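# Four arms rest a wooden block over a central well

## Task

Four desks, each with one arm fixed to it, surround a square opening (the well) with nothing beneath it but the floor. In the scene frame the well is centred at x = 0, y = 0 and its edges are parallel to x and y. Approximate arm mounts in metres, with heading in degrees counter-clockwise from +x: arm1 at (+0.22, +0.56, +0.72) heading -90; arm2 at (-0.52, +0.50, +0.72) heading -90; arm3 at (-0.22, -0.56, +0.72) heading +90; arm4 at (+0.52, -0.50, +0.72) heading +90. No single wooden stick spans the well. Get the wooden block resting so that its centre lies directly above the well's middle; the block and sticks are allowed to overhang the well. Use as many or as few arms as you like. It only counts if the arrangement stays put without any robot supporting it, so finish by opening the grippers and moving the arms away.

## Robot and tools

The team is four identical Kinova Gen3 arms named arm1, arm2, arm3 and arm4. Each has seven revolute joints, a Robotiq 2F-85 two-finger gripper and a wrist camera. The hand can reach roughly 1.0 m out from the joint 1 axis. Cameras: arm1_cam_wrist, arm2_cam_wrist, arm3_cam_wrist, arm4_cam_wrist, plus cam_high fixed in the room.

Frame: a single shared scene frame, origin on the floor, +z up. The well is centred at x = 0, y = 0. arm1 and arm2 sit on the +y side facing -y; arm3 and arm4 sit on the -y side facing +y. The hand point is halfway between the fingertips; its z axis runs along the fingers and the fingers close along its y axis. No tool takes a Cartesian pose; you command joints only.

Tool execute_actions: argument actions is a list holding exactly one action, or empty. An action is an object keyed by arm name; each arm entry holds joints, an object mapping joint names to absolute targets (not offsets from the current value). Any subset of arms and joints may appear. Names and ranges: joint1_rad -69.115 to 69.115 (spins the whole arm about its base; positive turns clockwise seen from above; 0 points the arm the way its foot faces); joint2_rad -2.249 to 2.249 (shoulder; 0 is upright, positive leans forward); joint3_rad -69.115 to 69.115 (twist of the upper arm); joint4_rad -2.579 to 2.579 (elbow; 0 straight, positive bends the same way positive joint2 leans when joint3 is 0); joint5_rad -69.115 to 69.115 (forearm twist); joint6_rad -2.099 to 2.099 (wrist bend; 0 straight, positive matches positive joint4 when joint5 is 0); joint7_rad -69.115 to 69.115 (hand roll, positive counter-clockwise looking from behind the hand). Joints are in radians; gripper_m is the fingertip gap in metres, 0 to 0.085. Tolerances for done are ±0.01 rad and ±0.003 m. Optional cameras lists which images to return: omitted, null or ["all"] gives every camera, [] gives none; an unknown name rejects the call. A call with an unknown key or out-of-range number is rejected and nothing moves. One action may run at most 15 s. An empty actions list just reports state and images.

All motions in one action begin together but may finish at different moments. Joints of one arm are speed- and acceleration-limited and, from rest, are timed to arrive together; a reversing command halts them together. After a big move the arm may still be short of its target when the result arrives. The path between postures can sweep wide, so watch clearance. A joint or arm omitted from an action may still be driving toward an earlier target.

Tool wait: seconds, 0 to 10; nothing new is commanded; returns state and images like an empty action.

Tool zoom_image: camera (one camera name) and region [x0, y0, x1, y1] in pixels of that camera's latest full image, top-left origin, at most 504 by 504 pixels. Gives a closer look.

Tool finished_scene: scene (integer 1 or 2) closes the current scene for good; the block must already be resting correctly and stay so. Replying with no tool call ends everything.

Reading results: joint_positions gives current joint values. joint_status tells how each commanded motion of the last accepted action ended: done (may sit slightly off target; resending the same target does nothing), off_target (stopped away from target, possibly still pushing), contact_stop or time_out (target dropped, holds where it stopped), not_followed (a safety check held back that arm's joint targets, often with a cause: line; the gripper part still runs, and the withheld targets may be retried later), limit_stop_at_motor_heat (heat stop; just resend). on_its_own reports motion you did not command. pictures names the cameras in image order. If a result reports a stop, later execute_actions, wait and finished_scene calls in that same reply are skipped. Nothing in the state reports robot-to-robot contact.

Hazards: the Gen3 does not halt on contact and can press hard. The self- and inter-arm collision check may react late and ignores grippers and gripper housings against other arms, so plan clearance yourself. A hard press between robots ends the run; hard hits can too. Torque on a joint reaching its load limit (joints 1-4: 46.9 N m, joints 5-7: 29.5 N m, held weight included) freezes that arm and gripper for 10 s and drops its remaining commands. Holding loads heats motors: MOTOR HOT warns from 60 °C; at 75 °C an OVER-TEMPERATURE FAULT makes that arm brake weakly and sag. The sim keeps running while you compose replies, with the robots holding their last command, so avoid long holds under load. Objects may occasionally be nudged by outside pushes. Do not drop, slam or knock anything, and never push objects out of the work area, which ends the scene. Other arms keep moving even if one is stopped.

Each tool is called after ">>>" as name([rows], argument=value, ...), one row to a line, values as JSON.

## Session

>>> execute_actions(actions=[])

Scene clock: 0.00 s.
Motor temperatures (°C, as the motors report them): arm1=[30 26 24 26 36 33 38] | arm2=[32 26 26 30 32 36 38] | arm3=[26 26 25 27 36 34 39] | arm4=[30 31 28 26 35 37 47]
arm1.joint_positions: joint1_rad=+0.324 joint2_rad=-0.300 joint3_rad=-0.117 joint4_rad=+1.612 joint5_rad=+0.006 joint6_rad=+1.941 joint7_rad=+1.714 gripper_m=+0.085
arm1.joint_status: not commanded
arm1.hand: x=+0.1659 y=+0.4255 z=+1.2848 quat_wxyz=(+0.049, -0.736, -0.674, -0.034) (m; scene frame)
arm2.joint_positions: joint1_rad=+0.342 joint2_rad=-0.391 joint3_rad=-0.071 joint4_rad=+1.591 joint5_rad=-0.037 joint6_rad=+1.947 joint7_rad=+1.428 gripper_m=+0.085
arm2.joint_status: not commanded
arm2.hand: x=-0.5606 y=+0.3692 z=+1.2603 quat_wxyz=(+0.003, -0.822, -0.570, -0.010) (m; scene frame)
arm3.joint_positions: joint1_rad=+0.376 joint2_rad=-0.386 joint3_rad=-0.077 joint4_rad=+1.580 joint5_rad=-0.049 joint6_rad=+2.003 joint7_rad=+1.373 gripper_m=+0.085
arm3.joint_status: not commanded
arm3.hand: x=-0.1802 y=-0.4497 z=+1.2732 quat_wxyz=(+0.027, +0.531, -0.847, +0.013) (m; scene frame)
arm4.joint_positions: joint1_rad=+0.432 joint2_rad=-0.342 joint3_rad=-0.087 joint4_rad=+1.517 joint5_rad=-0.044 joint6_rad=+2.006 joint7_rad=+1.098 gripper_m=+0.085
arm4.joint_status: not commanded
arm4.hand: x=+0.5709 y=-0.3660 z=+1.2500 quat_wxyz=(+0.020, +0.375, -0.927, +0.020) (m; scene frame)
pictures: arm1_cam_wrist, arm2_cam_wrist, arm3_cam_wrist, arm4_cam_wrist, cam_high
Images, in order (width x height): arm1_cam_wrist 504x504, arm2_cam_wrist 504x504, arm3_cam_wrist 504x504, arm4_cam_wrist 504x504, cam_high 504x504.

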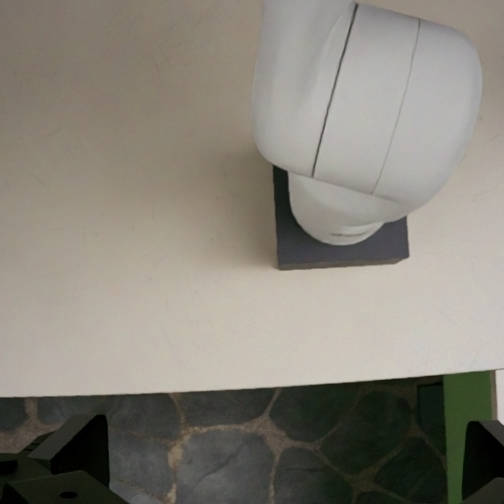

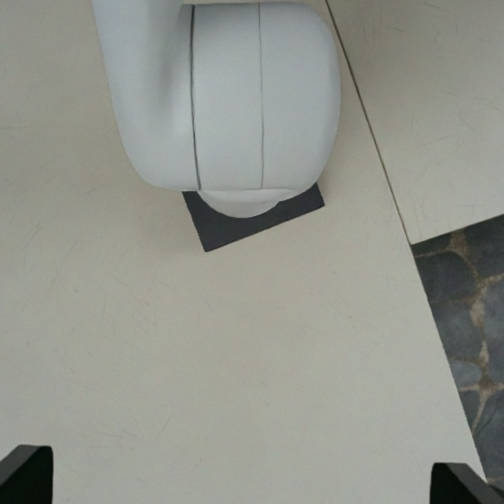

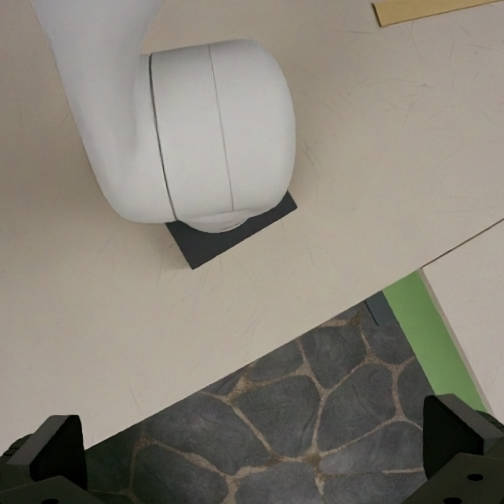

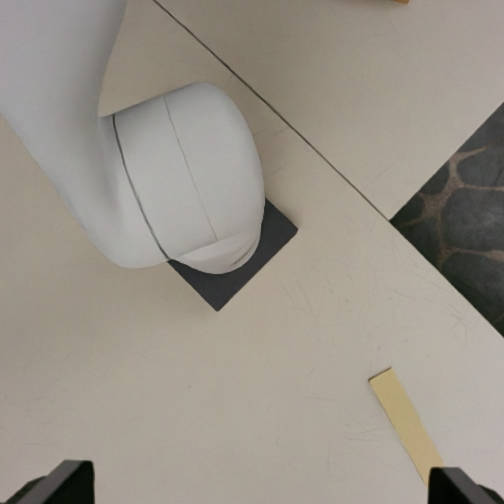

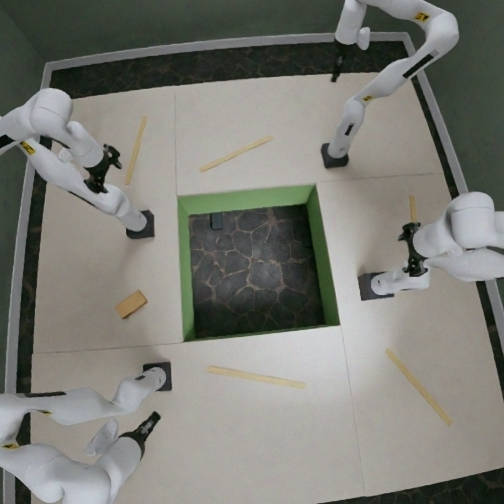

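>>> zoom_image(camera="cam_high", region=[100, 250, 480, 450])

>>> zoom_image(camera="cam_high", region=[100, 90, 480, 290])

Region (100, 250, 480, 450) of cam_high's 504x504 image, scaled by 1.326, with more detail than that image has; it fills the top 265 rows of this view, and the rest is white.

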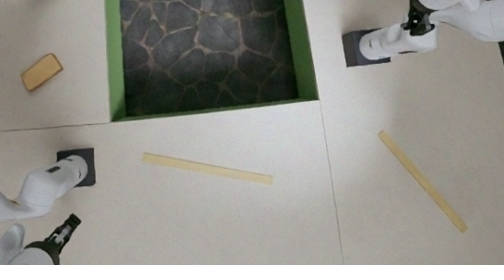

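Region (100, 90, 480, 290) of cam_high's 504x504 image, scaled by 1.326, with more detail than that image has; it fills the top 265 rows of this view, and the rest is white.

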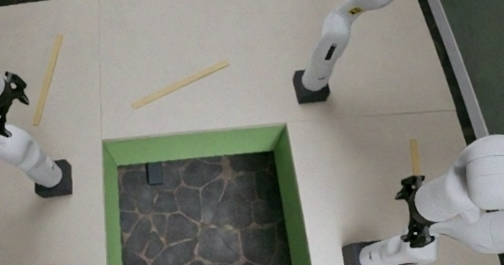

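>>> execute_actions([
  {"arm1":{"joints":{"joint1_rad":-1.82,"joint2_rad":0.488,"joint3_rad":0,"joint4_rad":1.72,"joint5_rad":0,"joint6_rad":0.934,"joint7_rad":1.885}},"arm2":{"joints":{"joint1_rad":0.117,"joint2_rad":0.67,"joint3_rad":0,"joint4_rad":1.381,"joint5_rad":0,"joint6_rad":1.09,"joint7_rad":2.05}},"arm3":{"joints":{"joint1_rad":-1.63,"joint2_rad":0.488,"joint3_rad":0,"joint4_rad":1.72,"joint5_rad":0,"joint6_rad":0.934,"joint7_rad":1.3}},"arm4":{"joints":{"joint1_rad":0.073,"joint2_rad":0.488,"joint3_rad":0,"joint4_rad":1.72,"joint5_rad":0,"joint6_rad":0.934,"joint7_rad":1.4}}},
])

Scene clock: 5.03 s.
Motor temperatures (°C, as the motors report them): arm1=[30 26 24 26 36 33 38] | arm2=[32 26 26 30 32 36 38] | arm3=[26 26 25 27 36 34 39] | arm4=[30 31 28 26 35 37 47]
arm1.joint_positions: joint1_rad=-1.820 joint2_rad=+0.488 joint3_rad=+0.000 joint4_rad=+1.720 joint5_rad=+0.000 joint6_rad=+0.934 joint7_rad=+1.885 gripper_m=+0.085
arm1.joint_status: all done
arm1.hand: x=+0.6608 y=+0.6406 z=+0.9831 quat_wxyz=(+0.002, +0.271, -0.963, +0.001) (m; scene frame)
arm2.joint_positions: joint1_rad=+0.117 joint2_rad=+0.670 joint3_rad=+0.000 joint4_rad=+1.381 joint5_rad=+0.000 joint6_rad=+1.090 joint7_rad=+2.050 gripper_m=+0.085
arm2.joint_status: all done
arm2.hand: x=-0.5832 y=-0.0392 z=+0.9365 quat_wxyz=(+0.001, -0.549, -0.836, -0.006) (m; scene frame)
arm3.joint_positions: joint1_rad=-1.630 joint2_rad=+0.488 joint3_rad=+0.000 joint4_rad=+1.720 joint5_rad=+0.000 joint6_rad=+0.934 joint7_rad=+1.300 gripper_m=+0.085
arm3.joint_status: all done
arm3.hand: x=-0.6670 y=-0.5767 z=+0.9523 quat_wxyz=(+0.000, +0.996, -0.089, +0.000) (m; scene frame)
arm4.joint_positions: joint1_rad=+0.073 joint2_rad=+0.488 joint3_rad=+0.000 joint4_rad=+1.720 joint5_rad=+0.000 joint6_rad=+0.934 joint7_rad=+1.400 gripper_m=+0.085
arm4.joint_status: all done
arm4.hand: x=+0.5754 y=-0.0504 z=+0.9115 quat_wxyz=(+0.005, +0.617, -0.787, +0.007) (m; scene frame)
pictures: arm1_cam_wrist, arm2_cam_wrist, arm3_cam_wrist, arm4_cam_wrist, cam_high
Images, in order (width x height): arm1_cam_wrist 504x504, arm2_cam_wrist 504x504, arm3_cam_wrist 504x504, arm4_cam_wrist 504x504, cam_high 504x504.

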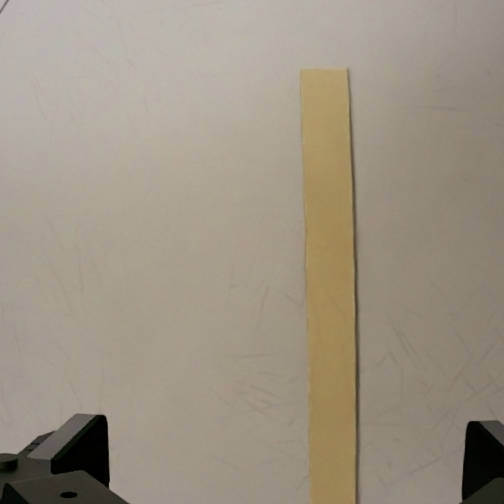

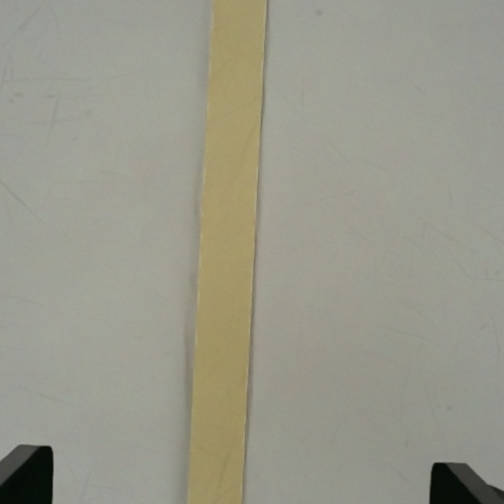

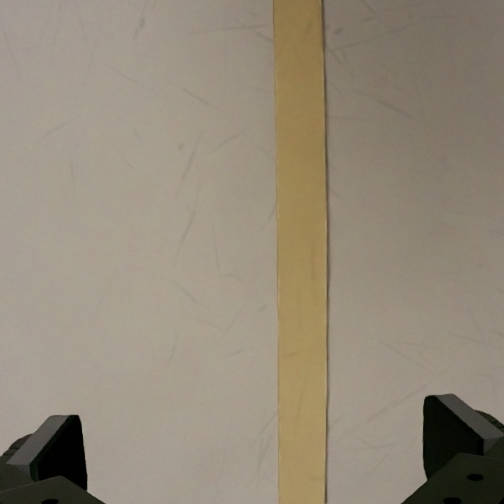

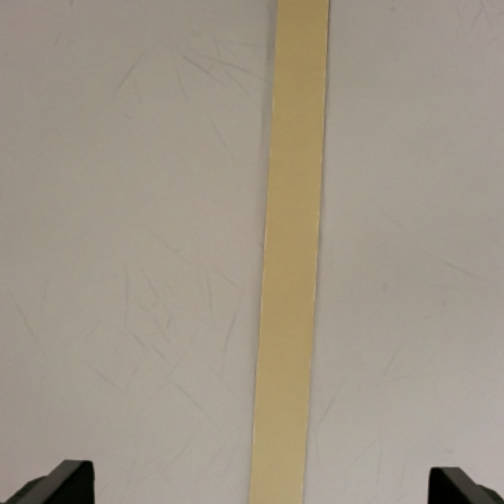

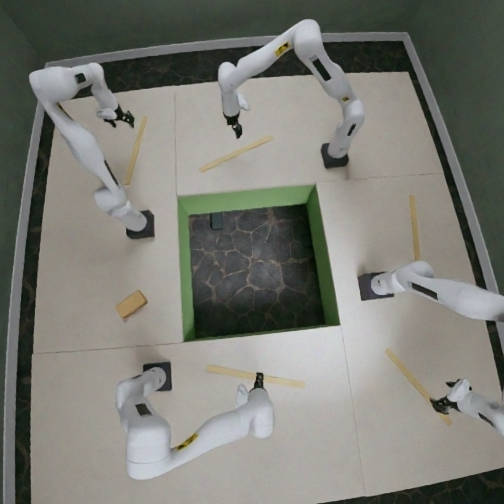

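>>> execute_actions([
  {"arm1":{"joints":{"joint1_rad":-1.865,"joint2_rad":0.907,"joint4_rad":1.7425,"joint6_rad":0.492,"joint7_rad":1.86}},"arm2":{"joints":{"joint1_rad":0.137,"joint2_rad":0.899,"joint4_rad":1.508,"joint6_rad":0.734,"joint7_rad":2.02}},"arm3":{"joints":{"joint1_rad":-1.68,"joint2_rad":0.8065,"joint4_rad":1.851,"joint6_rad":0.484,"joint7_rad":1.26}},"arm4":{"joints":{"joint2_rad":0.72,"joint4_rad":1.841,"joint6_rad":0.58,"joint7_rad":1.35}}},
])

>>> zoom_image(camera="cam_high", region=[100, 90, 300, 210])

>>> zoom_image(camera="cam_high", region=[190, 320, 480, 450])

Scene clock: 7.23 s.
Motor temperatures (°C, as the motors report them): arm1=[30 26 24 26 36 33 38] | arm2=[32 26 26 30 32 36 38] | arm3=[26 26 25 27 36 34 39] | arm4=[30 31 28 26 35 37 47]
arm1.joint_positions: joint1_rad=-1.865 joint2_rad=+0.907 joint3_rad=+0.000 joint4_rad=+1.743 joint5_rad=+0.000 joint6_rad=+0.492 joint7_rad=+1.860 gripper_m=+0.085
arm1.joint_status: all done
arm1.hand: x=+0.6851 y=+0.6684 z=+0.7805 quat_wxyz=(+0.002, +0.280, -0.960, +0.001) (m; scene frame)
arm2.joint_positions: joint1_rad=+0.137 joint2_rad=+0.899 joint3_rad=+0.000 joint4_rad=+1.508 joint5_rad=+0.000 joint6_rad=+0.734 joint7_rad=+2.020 gripper_m=+0.085
arm2.joint_status: all done
arm2.hand: x=-0.5932 y=-0.0358 z=+0.7805 quat_wxyz=(+0.001, -0.569, -0.822, -0.006) (m; scene frame)
arm3.joint_positions: joint1_rad=-1.680 joint2_rad=+0.806 joint3_rad=+0.000 joint4_rad=+1.851 joint5_rad=+0.000 joint6_rad=+0.484 joint7_rad=+1.260 gripper_m=+0.085
arm3.joint_status: all done
arm3.hand: x=-0.6661 y=-0.5992 z=+0.7807 quat_wxyz=(+0.000, +0.996, -0.084, -0.001) (m; scene frame)
arm4.joint_positions: joint1_rad=+0.073 joint2_rad=+0.720 joint3_rad=+0.000 joint4_rad=+1.841 joint5_rad=+0.000 joint6_rad=+0.580 joint7_rad=+1.350 gripper_m=+0.085
arm4.joint_status: all done
arm4.hand: x=+0.5757 y=-0.0523 z=+0.7804 quat_wxyz=(+0.004, +0.598, -0.802, +0.007) (m; scene frame)
pictures: arm1_cam_wrist, arm2_cam_wrist, arm3_cam_wrist, arm4_cam_wrist, cam_high
Images, in order (width x height): arm1_cam_wrist 504x504, arm2_cam_wrist 504x504, arm3_cam_wrist 504x504, arm4_cam_wrist 504x504, cam_high 504x504.

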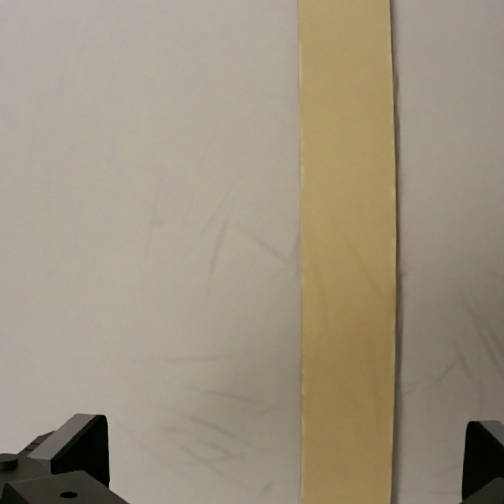

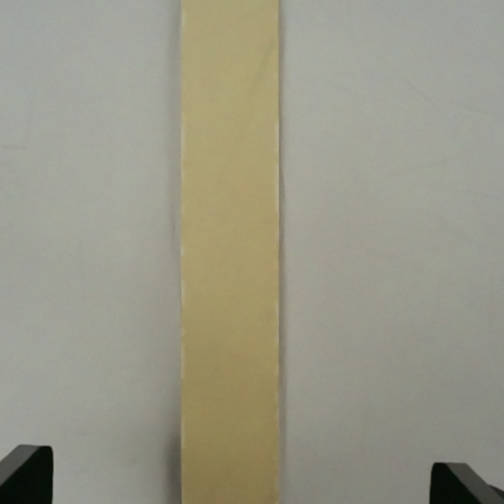

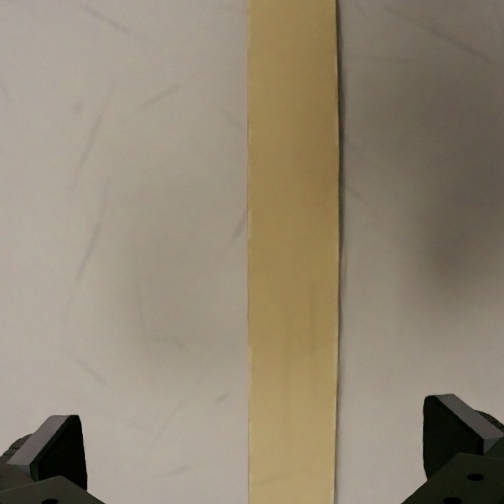

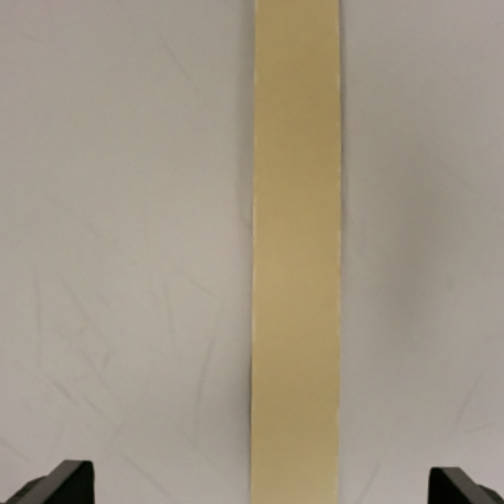

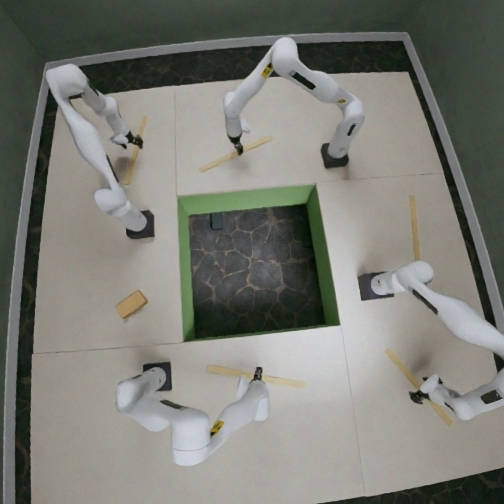

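Region (100, 90, 300, 210) of cam_high's 504x504 image, scaled by 2.520, with more detail than that image has; it fills the top 302 rows of this view, and the rest is white.

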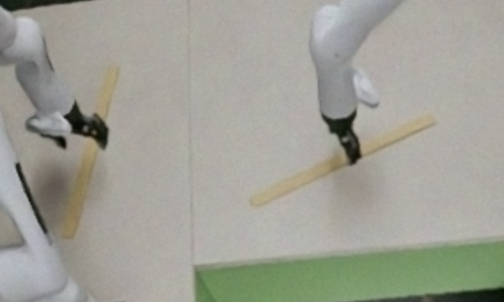

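Region (190, 320, 480, 450) of cam_high's 504x504 image, scaled by 1.738, with more detail than that image has; it fills the top 226 rows of this view, and the rest is white.

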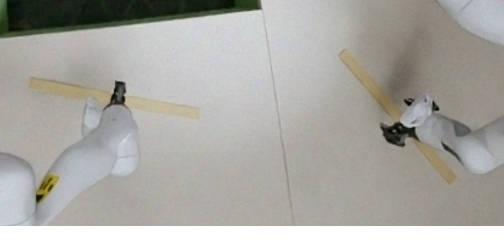

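>>> execute_actions([
  {"arm1":{"joints":{"joint1_rad":-1.912,"joint2_rad":1.0227,"joint4_rad":1.724,"joint6_rad":0.395,"joint7_rad":1.813}},"arm2":{"joints":{"joint1_rad":0.142,"joint2_rad":0.997,"joint4_rad":1.509,"joint6_rad":0.635}},"arm3":{"joints":{"joint1_rad":-1.71,"joint2_rad":0.926,"joint4_rad":1.8454,"joint6_rad":0.37,"joint7_rad":1.23}},"arm4":{"joints":{"joint1_rad":0.045,"joint2_rad":0.834,"joint4_rad":1.852,"joint6_rad":0.455,"joint7_rad":1.315}}},
], cameras=[])

>>> execute_actions([
  {"arm1":{"joints":{"gripper_m":0.01}},"arm2":{"joints":{"gripper_m":0.01}},"arm3":{"joints":{"gripper_m":0.01}},"arm4":{"joints":{"gripper_m":0.01}}},
])

Scene clock: 8.67 s.
Motor temperatures (°C, as the motors report them): arm1=[30 26 24 26 36 33 38] | arm2=[32 26 26 30 32 36 38] | arm3=[26 26 25 27 36 34 39] | arm4=[30 31 28 26 35 37 47]
arm1.joint_positions: joint1_rad=-1.912 joint2_rad=+1.023 joint3_rad=+0.000 joint4_rad=+1.724 joint5_rad=+0.000 joint6_rad=+0.395 joint7_rad=+1.813 gripper_m=+0.085
arm1.joint_status: all done
arm1.hand: x=+0.6794 y=+0.6901 z=+0.7274 quat_wxyz=(+0.002, +0.280, -0.960, +0.001) (m; scene frame)
arm2.joint_positions: joint1_rad=+0.142 joint2_rad=+0.996 joint3_rad=+0.000 joint4_rad=+1.509 joint5_rad=+0.000 joint6_rad=+0.635 joint7_rad=+2.020 gripper_m=+0.085
arm2.joint_status: all done
arm2.hand: x=-0.5956 y=-0.0351 z=+0.7279 quat_wxyz=(+0.001, -0.571, -0.821, -0.006) (m; scene frame)
arm3.joint_positions: joint1_rad=-1.710 joint2_rad=+0.926 joint3_rad=+0.000 joint4_rad=+1.845 joint5_rad=+0.000 joint6_rad=+0.370 joint7_rad=+1.230 gripper_m=+0.085
arm3.joint_status: all done
arm3.hand: x=-0.6648 y=-0.6127 z=+0.7276 quat_wxyz=(+0.000, +0.996, -0.084, -0.001) (m; scene frame)
arm4.joint_positions: joint1_rad=+0.045 joint2_rad=+0.833 joint3_rad=+0.000 joint4_rad=+1.852 joint5_rad=+0.000 joint6_rad=+0.455 joint7_rad=+1.315 gripper_m=+0.085
arm4.joint_status: all done
arm4.hand: x=+0.5634 y=-0.0513 z=+0.7279 quat_wxyz=(+0.004, +0.595, -0.804, +0.007) (m; scene frame)
pictures: none
No camera images: the call's "cameras" was empty. Leave "cameras" out to get every camera's image.

Scene clock: 9.70 s.
Motor temperatures (°C, as the motors report them): arm1=[30 26 24 26 36 33 38] | arm2=[32 26 26 30 32 36 38] | arm3=[26 26 25 27 36 34 39] | arm4=[30 31 28 26 35 37 47]
arm1.joint_positions: joint1_rad=-1.914 joint2_rad=+1.002 joint3_rad=-0.002 joint4_rad=+1.721 joint5_rad=-0.001 joint6_rad=+0.397 joint7_rad=+1.813 gripper_m=+0.024
arm1.joint_status: gripper_m off_target (ended at +0.024, target +0.010)
arm1.hand: x=+0.6871 y=+0.6948 z=+0.7376 quat_wxyz=(-0.009, +0.281, -0.960, -0.001) (m; scene frame)
arm2.joint_positions: joint1_rad=+0.140 joint2_rad=+0.975 joint3_rad=-0.002 joint4_rad=+1.504 joint5_rad=-0.002 joint6_rad=+0.638 joint7_rad=+2.020 gripper_m=+0.024
arm2.joint_status: gripper_m off_target (ended at +0.024, target +0.010)
arm2.hand: x=-0.5938 y=-0.0445 z=+0.7404 quat_wxyz=(-0.006, -0.571, -0.821, +0.004) (m; scene frame)
arm3.joint_positions: joint1_rad=-1.707 joint2_rad=+0.905 joint3_rad=+0.005 joint4_rad=+1.843 joint5_rad=+0.002 joint6_rad=+0.374 joint7_rad=+1.230 gripper_m=+0.024
arm3.joint_status: gripper_m off_target (ended at +0.024, target +0.010)
arm3.hand: x=-0.6729 y=-0.6099 z=+0.7375 quat_wxyz=(+0.001, +0.996, -0.086, -0.011) (m; scene frame)
arm4.joint_positions: joint1_rad=+0.045 joint2_rad=+0.807 joint3_rad=+0.001 joint4_rad=+1.846 joint5_rad=+0.000 joint6_rad=+0.457 joint7_rad=+1.315 gripper_m=+0.024
arm4.joint_status: gripper_m off_target (ended at +0.024, target +0.010)
arm4.hand: x=+0.5642 y=-0.0406 z=+0.7402 quat_wxyz=(-0.006, +0.595, -0.804, -0.005) (m; scene frame)
pictures: arm1_cam_wrist, arm2_cam_wrist, arm3_cam_wrist, arm4_cam_wrist, cam_high
Images, in order (width x height): arm1_cam_wrist 504x504, arm2_cam_wrist 504x504, arm3_cam_wrist 504x504, arm4_cam_wrist 504x504, cam_high 504x504.

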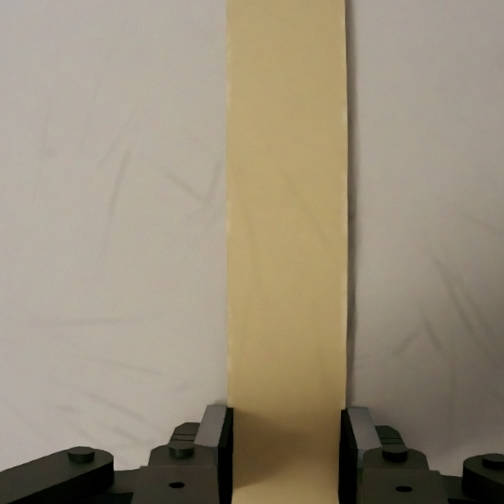

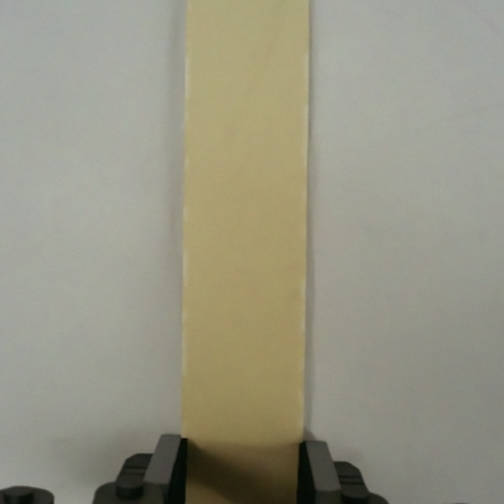

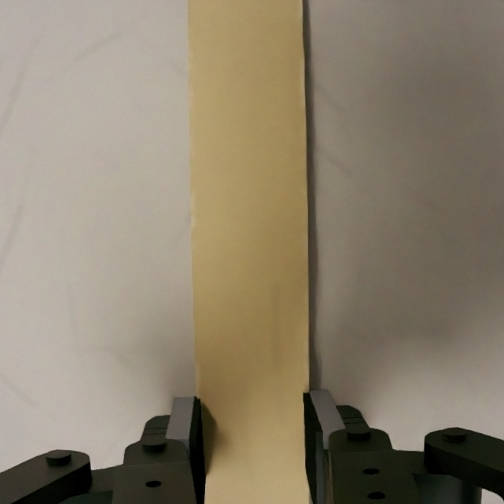

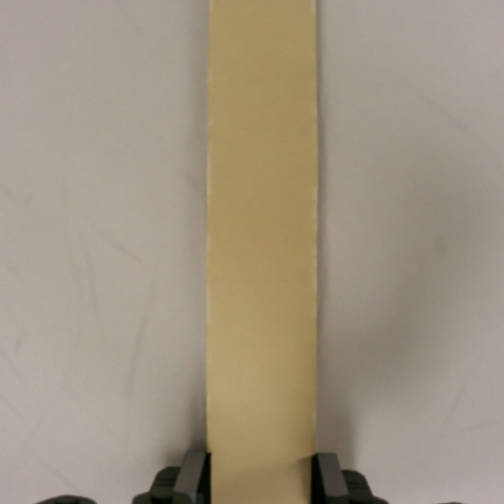

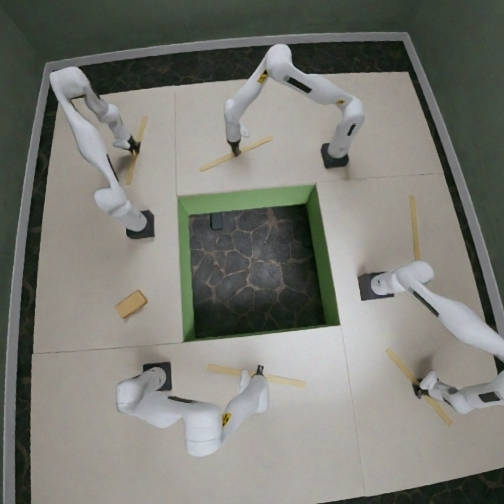

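>>> execute_actions([
  {"arm1":{"joints":{"joint2_rad":0.7,"joint6_rad":0.72,"joint7_rad":2.85}},"arm2":{"joints":{"joint2_rad":0.7,"joint6_rad":0.93,"joint7_rad":3.33}},"arm3":{"joints":{"joint2_rad":0.6,"joint6_rad":0.7,"joint7_rad":2.86}},"arm4":{"joints":{"joint2_rad":0.5,"joint6_rad":0.79,"joint7_rad":3.34}}},
], cameras=["cam_high"])

>>> execute_actions([
  {"arm1":{"joints":{"joint1_rad":-1.2}},"arm3":{"joints":{"joint1_rad":-1.15}},"arm2":{"joints":{"joint1_rad":-1.197,"joint2_rad":0.981,"joint4_rad":1.241,"joint5_rad":0.223,"joint6_rad":0.873}},"arm4":{"joints":{"joint1_rad":-1.239,"joint2_rad":0.944,"joint4_rad":1.23,"joint5_rad":0.2145,"joint6_rad":0.92}}},
], cameras=["cam_high"])

>>> execute_actions([
  {"arm1":{"joints":{"joint1_rad":-0.162,"joint2_rad":1.0617,"joint4_rad":1.2328,"joint5_rad":0.23,"joint6_rad":0.8867}},"arm3":{"joints":{"joint1_rad":-0.113,"joint2_rad":1.0116,"joint4_rad":1.2296,"joint5_rad":0.221,"joint6_rad":0.938}}},
])

>>> zoom_image(camera="cam_high", region=[150, 150, 370, 370])

Scene clock: 14.23 s.
Motor temperatures (°C, as the motors report them): arm1=[30 26 24 26 36 33 38] | arm2=[32 26 26 30 32 36 38] | arm3=[26 26 25 27 36 34 39] | arm4=[30 31 28 26 35 37 47]
arm1.joint_positions: joint1_rad=-1.912 joint2_rad=+0.700 joint3_rad=+0.000 joint4_rad=+1.724 joint5_rad=+0.000 joint6_rad=+0.720 joint7_rad=+2.850 gripper_m=+0.024
arm1.joint_status: all done
arm1.hand: x=+0.6768 y=+0.6895 z=+0.8830 quat_wxyz=(+0.003, +0.719, -0.695, -0.001) (m; scene frame)
arm2.joint_positions: joint1_rad=+0.142 joint2_rad=+0.700 joint3_rad=+0.000 joint4_rad=+1.509 joint5_rad=+0.000 joint6_rad=+0.930 joint7_rad=+3.330 gripper_m=+0.024
arm2.joint_status: all done
arm2.hand: x=-0.5949 y=-0.0207 z=+0.8863 quat_wxyz=(-0.003, +0.047, -0.999, -0.005) (m; scene frame)
arm3.joint_positions: joint1_rad=-1.710 joint2_rad=+0.600 joint3_rad=+0.000 joint4_rad=+1.846 joint5_rad=+0.000 joint6_rad=+0.700 joint7_rad=+2.860 gripper_m=+0.024
arm3.joint_status: all done
arm3.hand: x=-0.6525 y=-0.6106 z=+0.8736 quat_wxyz=(+0.001, +0.745, +0.667, +0.001) (m; scene frame)
arm4.joint_positions: joint1_rad=+0.045 joint2_rad=+0.500 joint3_rad=+0.000 joint4_rad=+1.852 joint5_rad=+0.000 joint6_rad=+0.790 joint7_rad=+3.340 gripper_m=+0.024
arm4.joint_status: all done
arm4.hand: x=+0.5620 y=-0.0747 z=+0.8749 quat_wxyz=(+0.009, +0.997, +0.079, +0.000) (m; scene frame)
pictures: cam_high
Images, in order (width x height): cam_high 504x504.

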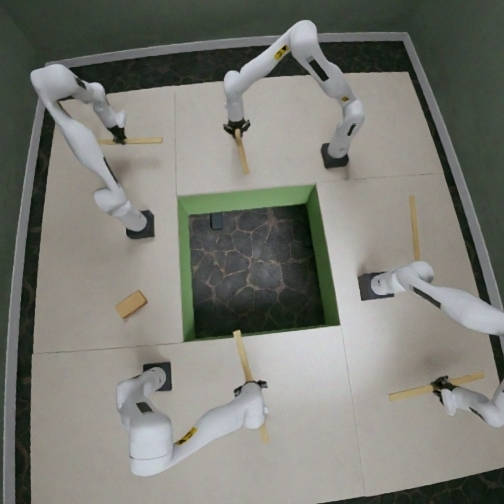

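Scene clock: 19.17 s.
Motor temperatures (°C, as the motors report them): arm1=[30 26 24 26 36 33 38] | arm2=[32 26 26 30 32 36 38] | arm3=[26 26 25 27 36 34 39] | arm4=[30 31 28 26 36 37 47]
arm1.joint_positions: joint1_rad=-1.200 joint2_rad=+0.700 joint3_rad=+0.000 joint4_rad=+1.724 joint5_rad=+0.000 joint6_rad=+0.720 joint7_rad=+2.850 gripper_m=+0.024
arm1.joint_status: all done
arm1.hand: x=+0.6497 y=+0.3577 z=+0.8838 quat_wxyz=(+0.003, +0.432, -0.902, -0.001) (m; scene frame)
arm2.joint_positions: joint1_rad=-1.175 joint2_rad=+0.994 joint3_rad=+0.005 joint4_rad=+1.260 joint5_rad=+0.219 joint6_rad=+0.892 joint7_rad=+3.326 gripper_m=+0.024
arm2.joint_status: joint1_rad time_out (moved -1.317 of -1.339); joint2_rad time_out (moved +0.293 of +0.281); joint4_rad time_out (moved -0.249 of -0.268); joint6_rad time_out (moved -0.038 of -0.057); the others done
arm2.hand: x=+0.0151 y=+0.2199 z=+0.7942 quat_wxyz=(+0.071, +0.695, -0.715, +0.038) (m; scene frame)
arm3.joint_positions: joint1_rad=-1.150 joint2_rad=+0.600 joint3_rad=+0.000 joint4_rad=+1.846 joint5_rad=+0.000 joint6_rad=+0.700 joint7_rad=+2.860 gripper_m=+0.024
arm3.joint_status: all done
arm3.hand: x=-0.6129 y=-0.3714 z=+0.8735 quat_wxyz=(+0.001, +0.900, +0.436, +0.001) (m; scene frame)
arm4.joint_positions: joint1_rad=-1.215 joint2_rad=+0.955 joint3_rad=+0.005 joint4_rad=+1.249 joint5_rad=+0.211 joint6_rad=+0.943 joint7_rad=+3.336 gripper_m=+0.024
arm4.joint_status: joint1_rad time_out (moved -1.260 of -1.284); joint2_rad time_out (moved +0.454 of +0.444); joint4_rad time_out (moved -0.603 of -0.622); joint6_rad time_out (moved +0.153 of +0.130); the others done
arm4.hand: x=-0.0144 y=-0.2182 z=+0.7905 quat_wxyz=(-0.033, +0.717, +0.693, +0.072) (m; scene frame)
pictures: cam_high
Images, in order (width x height): cam_high 504x504.

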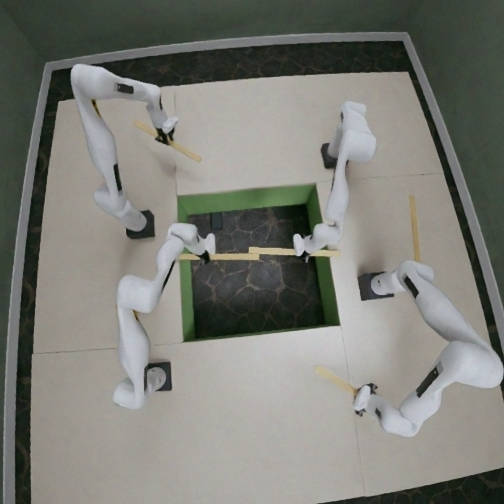

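not run: a stop came earlier in this reply.

Region (150, 150, 370, 370) of cam_high's 504x504 image, scaled by 2.291, with more detail than that image has.

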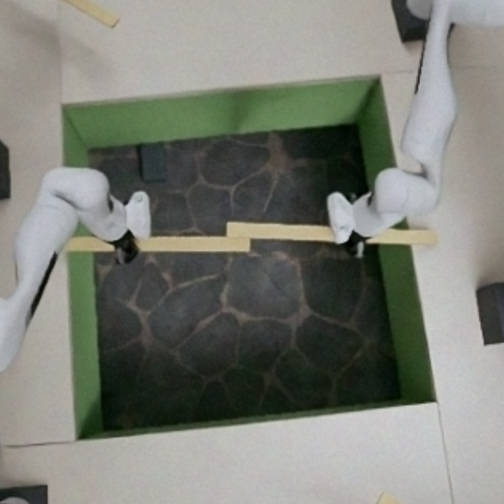

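>>> execute_actions([
  {"arm2":{"joints":{"joint1_rad":-1.185,"joint2_rad":0.838,"joint3_rad":0,"joint4_rad":1.592,"joint5_rad":0.2755,"joint6_rad":0.6685,"joint7_rad":3.27}},"arm4":{"joints":{"joint1_rad":-1.227,"joint2_rad":0.794,"joint3_rad":0,"joint4_rad":1.582,"joint5_rad":0.258,"joint6_rad":0.7213,"joint7_rad":3.29}},"arm1":{"joints":{"joint1_rad":-0.223,"joint2_rad":0.936,"joint4_rad":1.568,"joint5_rad":0.277,"joint6_rad":0.694,"joint7_rad":2.715}},"arm3":{"joints":{"joint1_rad":-0.174,"joint2_rad":0.878,"joint4_rad":1.565,"joint5_rad":0.259,"joint6_rad":0.753,"joint7_rad":2.74}}},
])

>>> zoom_image(camera="cam_high", region=[150, 150, 370, 370])

Scene clock: 22.00 s.
Motor temperatures (°C, as the motors report them): arm1=[30 26 24 26 36 33 38] | arm2=[32 26 26 30 32 36 38] | arm3=[26 26 25 27 36 34 39] | arm4=[30 32 28 26 36 37 47]
arm1.joint_positions: joint1_rad=-0.223 joint2_rad=+0.936 joint3_rad=+0.000 joint4_rad=+1.568 joint5_rad=+0.277 joint6_rad=+0.694 joint7_rad=+2.715 gripper_m=+0.024
arm1.joint_status: all done
arm1.hand: x=+0.2457 y=+0.0403 z=+0.8027 quat_wxyz=(+0.091, +0.000, -0.996, +0.001) (m; scene frame)
arm2.joint_positions: joint1_rad=-1.185 joint2_rad=+0.839 joint3_rad=+0.000 joint4_rad=+1.592 joint5_rad=+0.275 joint6_rad=+0.669 joint7_rad=+3.270 gripper_m=+0.024
arm2.joint_status: all done
arm2.hand: x=-0.0395 y=+0.2485 z=+0.8064 quat_wxyz=(+0.057, +0.706, -0.704, +0.061) (m; scene frame)
arm3.joint_positions: joint1_rad=-0.174 joint2_rad=+0.878 joint3_rad=+0.000 joint4_rad=+1.565 joint5_rad=+0.259 joint6_rad=+0.753 joint7_rad=+2.740 gripper_m=+0.024
arm3.joint_status: all done
arm3.hand: x=-0.2452 y=-0.0403 z=+0.8000 quat_wxyz=(+0.000, +0.996, +0.000, +0.089) (m; scene frame)
arm4.joint_positions: joint1_rad=-1.227 joint2_rad=+0.794 joint3_rad=+0.000 joint4_rad=+1.582 joint5_rad=+0.258 joint6_rad=+0.721 joint7_rad=+3.290 gripper_m=+0.024
arm4.joint_status: all done
arm4.hand: x=+0.0398 y=-0.2476 z=+0.8022 quat_wxyz=(-0.057, +0.705, +0.705, +0.058) (m; scene frame)
pictures: arm1_cam_wrist, arm2_cam_wrist, arm3_cam_wrist, arm4_cam_wrist, cam_high
Images, in order (width x height): arm1_cam_wrist 504x504, arm2_cam_wrist 504x504, arm3_cam_wrist 504x504, arm4_cam_wrist 504x504, cam_high 504x504.

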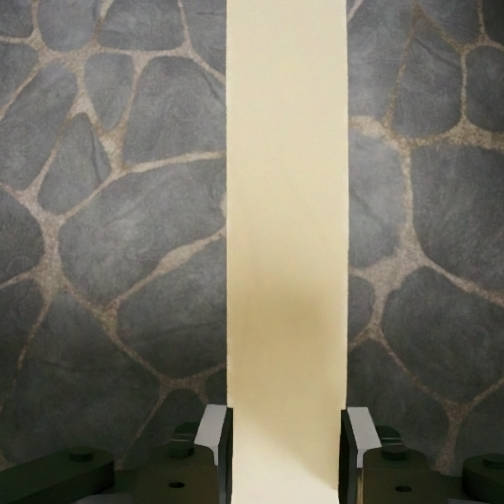

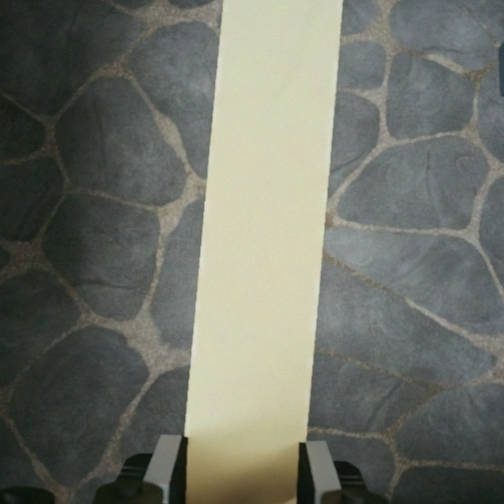

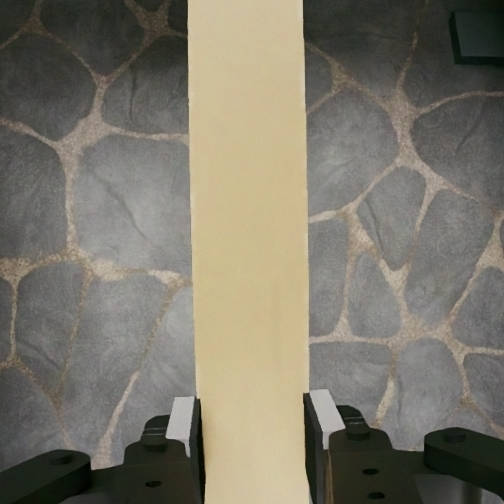

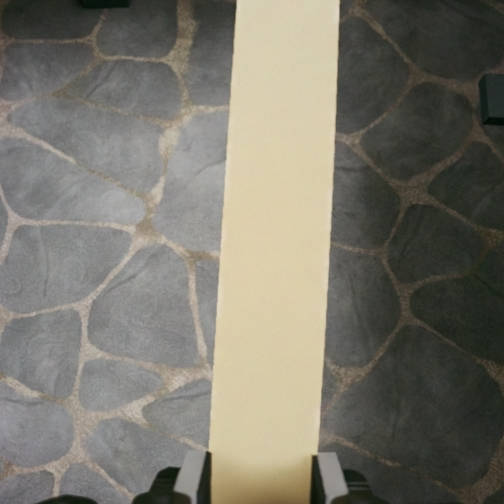

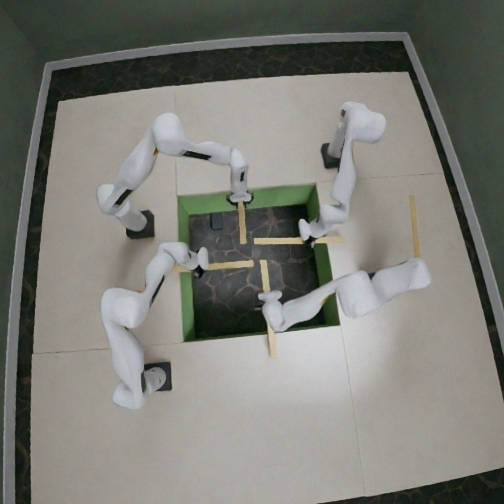

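Region (150, 150, 370, 370) of cam_high's 504x504 image, scaled by 2.291, with more detail than that image has.

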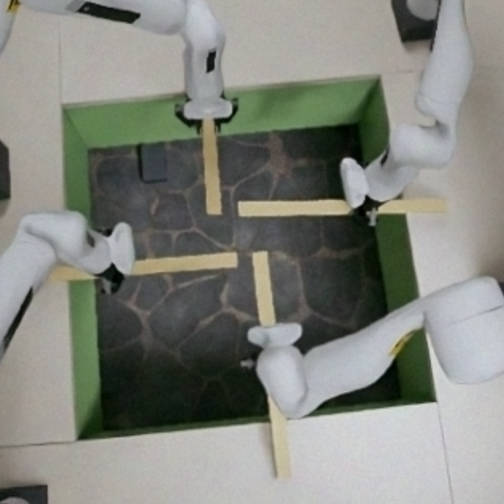

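>>> execute_actions([
  {"arm2":{"joints":{"joint1_rad":-1.138,"joint2_rad":0.877,"joint4_rad":1.55,"joint5_rad":0.27,"joint6_rad":0.665,"joint7_rad":3.40}},"arm4":{"joints":{"joint1_rad":-1.186,"joint2_rad":0.826,"joint4_rad":1.546,"joint5_rad":0.253,"joint6_rad":0.72,"joint7_rad":3.383}},"arm1":{"joints":{"joint1_rad":-0.111,"joint2_rad":0.9346,"joint4_rad":1.594,"joint5_rad":0.3,"joint6_rad":0.65,"joint7_rad":2.80}},"arm3":{"joints":{"joint1_rad":-0.04,"joint2_rad":0.867,"joint4_rad":1.59,"joint5_rad":0.277,"joint6_rad":0.715,"joint7_rad":2.855}}},
], cameras=["cam_high"])

>>> zoom_image(camera="cam_high", region=[200, 200, 310, 310])

Scene clock: 23.80 s.
Motor temperatures (°C, as the motors report them): arm1=[30 26 24 26 36 33 38] | arm2=[32 26 26 30 32 36 38] | arm3=[26 26 25 27 36 34 39] | arm4=[30 32 28 26 36 37 47]
arm1.joint_positions: joint1_rad=-0.111 joint2_rad=+0.935 joint3_rad=+0.000 joint4_rad=+1.594 joint5_rad=+0.300 joint6_rad=+0.650 joint7_rad=+2.800 gripper_m=+0.024
arm1.joint_status: all done
arm1.hand: x=+0.1863 y=+0.0400 z=+0.7988 quat_wxyz=(+0.092, -0.001, -0.996, +0.002) (m; scene frame)
arm2.joint_positions: joint1_rad=-1.138 joint2_rad=+0.878 joint3_rad=+0.000 joint4_rad=+1.550 joint5_rad=+0.270 joint6_rad=+0.665 joint7_rad=+3.400 gripper_m=+0.024
arm2.joint_status: all done
arm2.hand: x=-0.0390 y=+0.2226 z=+0.7942 quat_wxyz=(+0.059, +0.733, -0.675, +0.058) (m; scene frame)
arm3.joint_positions: joint1_rad=-0.040 joint2_rad=+0.867 joint3_rad=+0.000 joint4_rad=+1.590 joint5_rad=+0.277 joint6_rad=+0.715 joint7_rad=+2.855 gripper_m=+0.024
arm3.joint_status: all done
arm3.hand: x=-0.1743 y=-0.0395 z=+0.8007 quat_wxyz=(-0.001, +0.996, +0.000, +0.090) (m; scene frame)
arm4.joint_positions: joint1_rad=-1.186 joint2_rad=+0.826 joint3_rad=+0.000 joint4_rad=+1.546 joint5_rad=+0.253 joint6_rad=+0.720 joint7_rad=+3.383 gripper_m=+0.024
arm4.joint_status: all done
arm4.hand: x=+0.0394 y=-0.2250 z=+0.7929 quat_wxyz=(-0.054, +0.688, +0.721, +0.060) (m; scene frame)
pictures: cam_high
Images, in order (width x height): cam_high 504x504.

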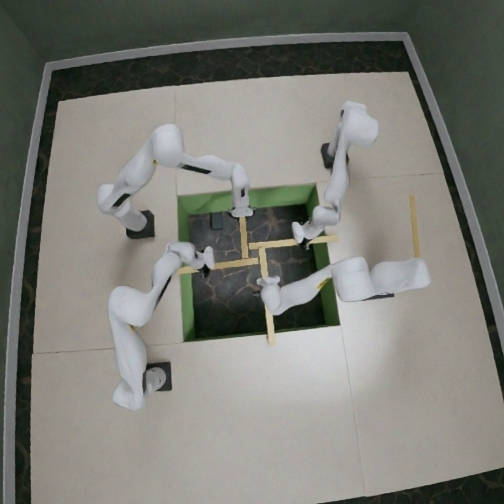

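Region (200, 200, 310, 310) of cam_high's 504x504 image, scaled by 4.582, with more detail than that image has.

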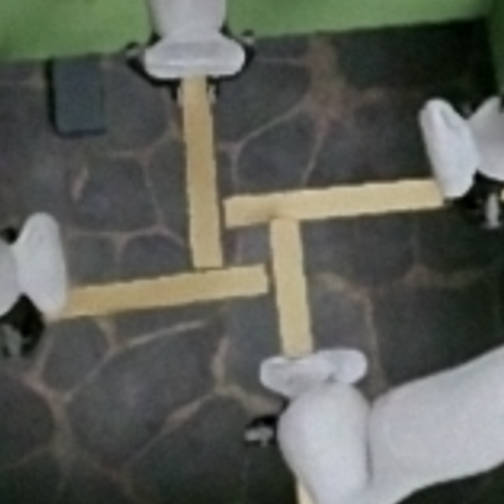

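>>> execute_actions([
  {"arm2":{"joints":{"joint1_rad":-1.097,"joint2_rad":0.894,"joint4_rad":1.509,"joint5_rad":0.261,"joint6_rad":0.681,"joint7_rad":3.445}},"arm4":{"joints":{"joint1_rad":-1.145,"joint2_rad":0.843,"joint4_rad":1.507,"joint5_rad":0.246,"joint6_rad":0.7335,"joint7_rad":3.428}},"arm1":{"joints":{"joint1_rad":-0.073,"joint6_rad":0.644,"joint7_rad":2.84}},"arm3":{"joints":{"joint1_rad":-0.002,"joint6_rad":0.709,"joint7_rad":2.893}}},
])

>>> zoom_image(camera="cam_high", region=[165, 170, 355, 360])

>>> zoom_image(camera="cam_high", region=[225, 225, 285, 285])

Scene clock: 24.83 s.
Motor temperatures (°C, as the motors report them): arm1=[30 26 24 26 36 33 38] | arm2=[32 26 26 30 32 36 38] | arm3=[26 26 25 27 36 34 39] | arm4=[30 32 28 26 36 37 47]
arm1.joint_positions: joint1_rad=-0.073 joint2_rad=+0.935 joint3_rad=+0.000 joint4_rad=+1.594 joint5_rad=+0.300 joint6_rad=+0.644 joint7_rad=+2.840 gripper_m=+0.024
arm1.joint_status: all done
arm1.hand: x=+0.1672 y=+0.0397 z=+0.7989 quat_wxyz=(+0.091, +0.000, -0.996, +0.002) (m; scene frame)
arm2.joint_positions: joint1_rad=-1.103 joint2_rad=+0.896 joint3_rad=-0.007 joint4_rad=+1.511 joint5_rad=+0.258 joint6_rad=+0.681 joint7_rad=+3.446 gripper_m=+0.024
arm2.joint_status: all done
arm2.hand: x=-0.0363 y=+0.2061 z=+0.7920 quat_wxyz=(+0.056, +0.734, -0.674, +0.056) (m; scene frame)
arm3.joint_positions: joint1_rad=-0.002 joint2_rad=+0.870 joint3_rad=+0.000 joint4_rad=+1.595 joint5_rad=+0.274 joint6_rad=+0.714 joint7_rad=+2.891 gripper_m=+0.024
arm3.joint_status: all done
arm3.hand: x=-0.1552 y=-0.0450 z=+0.7984 quat_wxyz=(+0.006, +0.996, -0.002, +0.089) (m; scene frame)
arm4.joint_positions: joint1_rad=-1.145 joint2_rad=+0.844 joint3_rad=+0.000 joint4_rad=+1.507 joint5_rad=+0.246 joint6_rad=+0.733 joint7_rad=+3.428 gripper_m=+0.024
arm4.joint_status: all done
arm4.hand: x=+0.0397 y=-0.2014 z=+0.7920 quat_wxyz=(-0.055, +0.689, +0.720, +0.060) (m; scene frame)
pictures: arm1_cam_wrist, arm2_cam_wrist, arm3_cam_wrist, arm4_cam_wrist, cam_high
Images, in order (width x height): arm1_cam_wrist 504x504, arm2_cam_wrist 504x504, arm3_cam_wrist 504x504, arm4_cam_wrist 504x504, cam_high 504x504.

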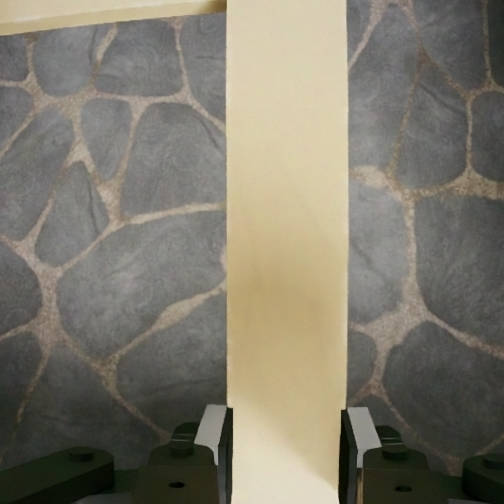

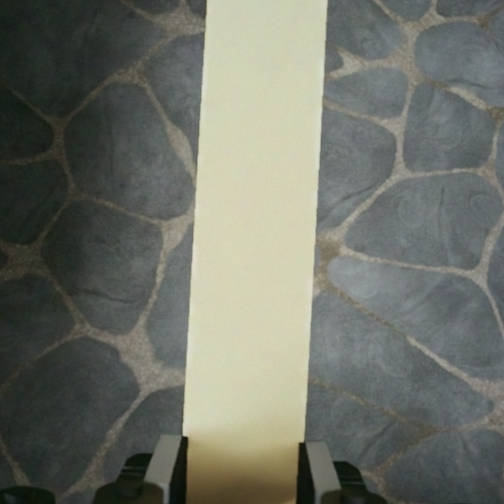

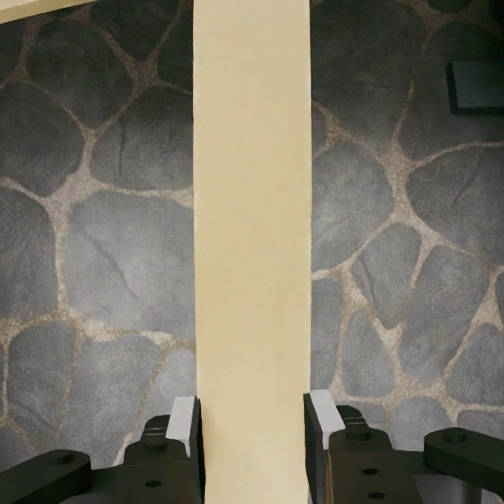

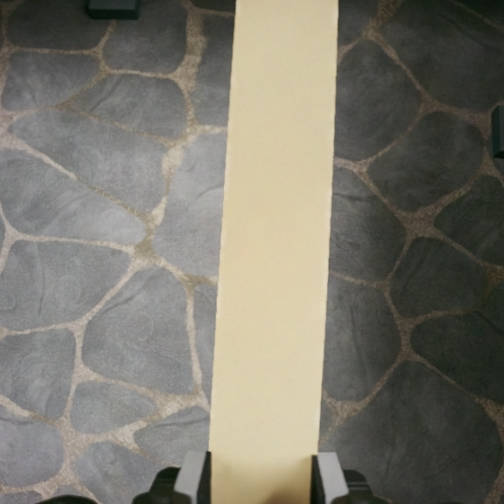

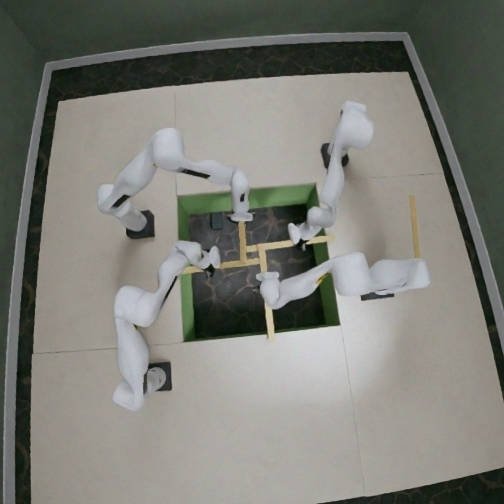

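Region (165, 170, 355, 360) of cam_high's 504x504 image, scaled by 2.653, with more detail than that image has.

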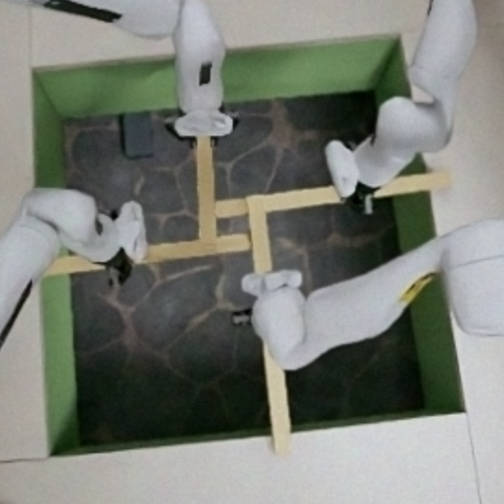

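Region (225, 225, 285, 285) of cam_high's 504x504 image, scaled by 8.400, with more detail than that image has.

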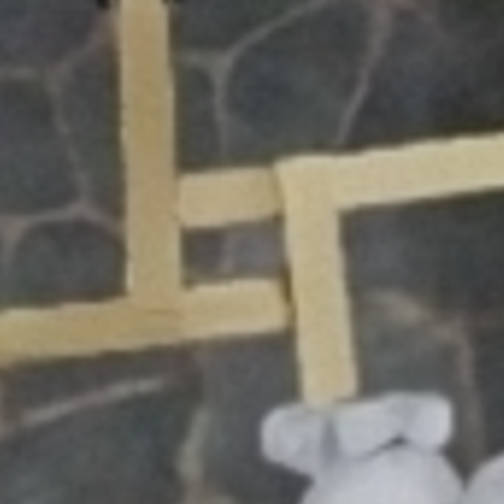

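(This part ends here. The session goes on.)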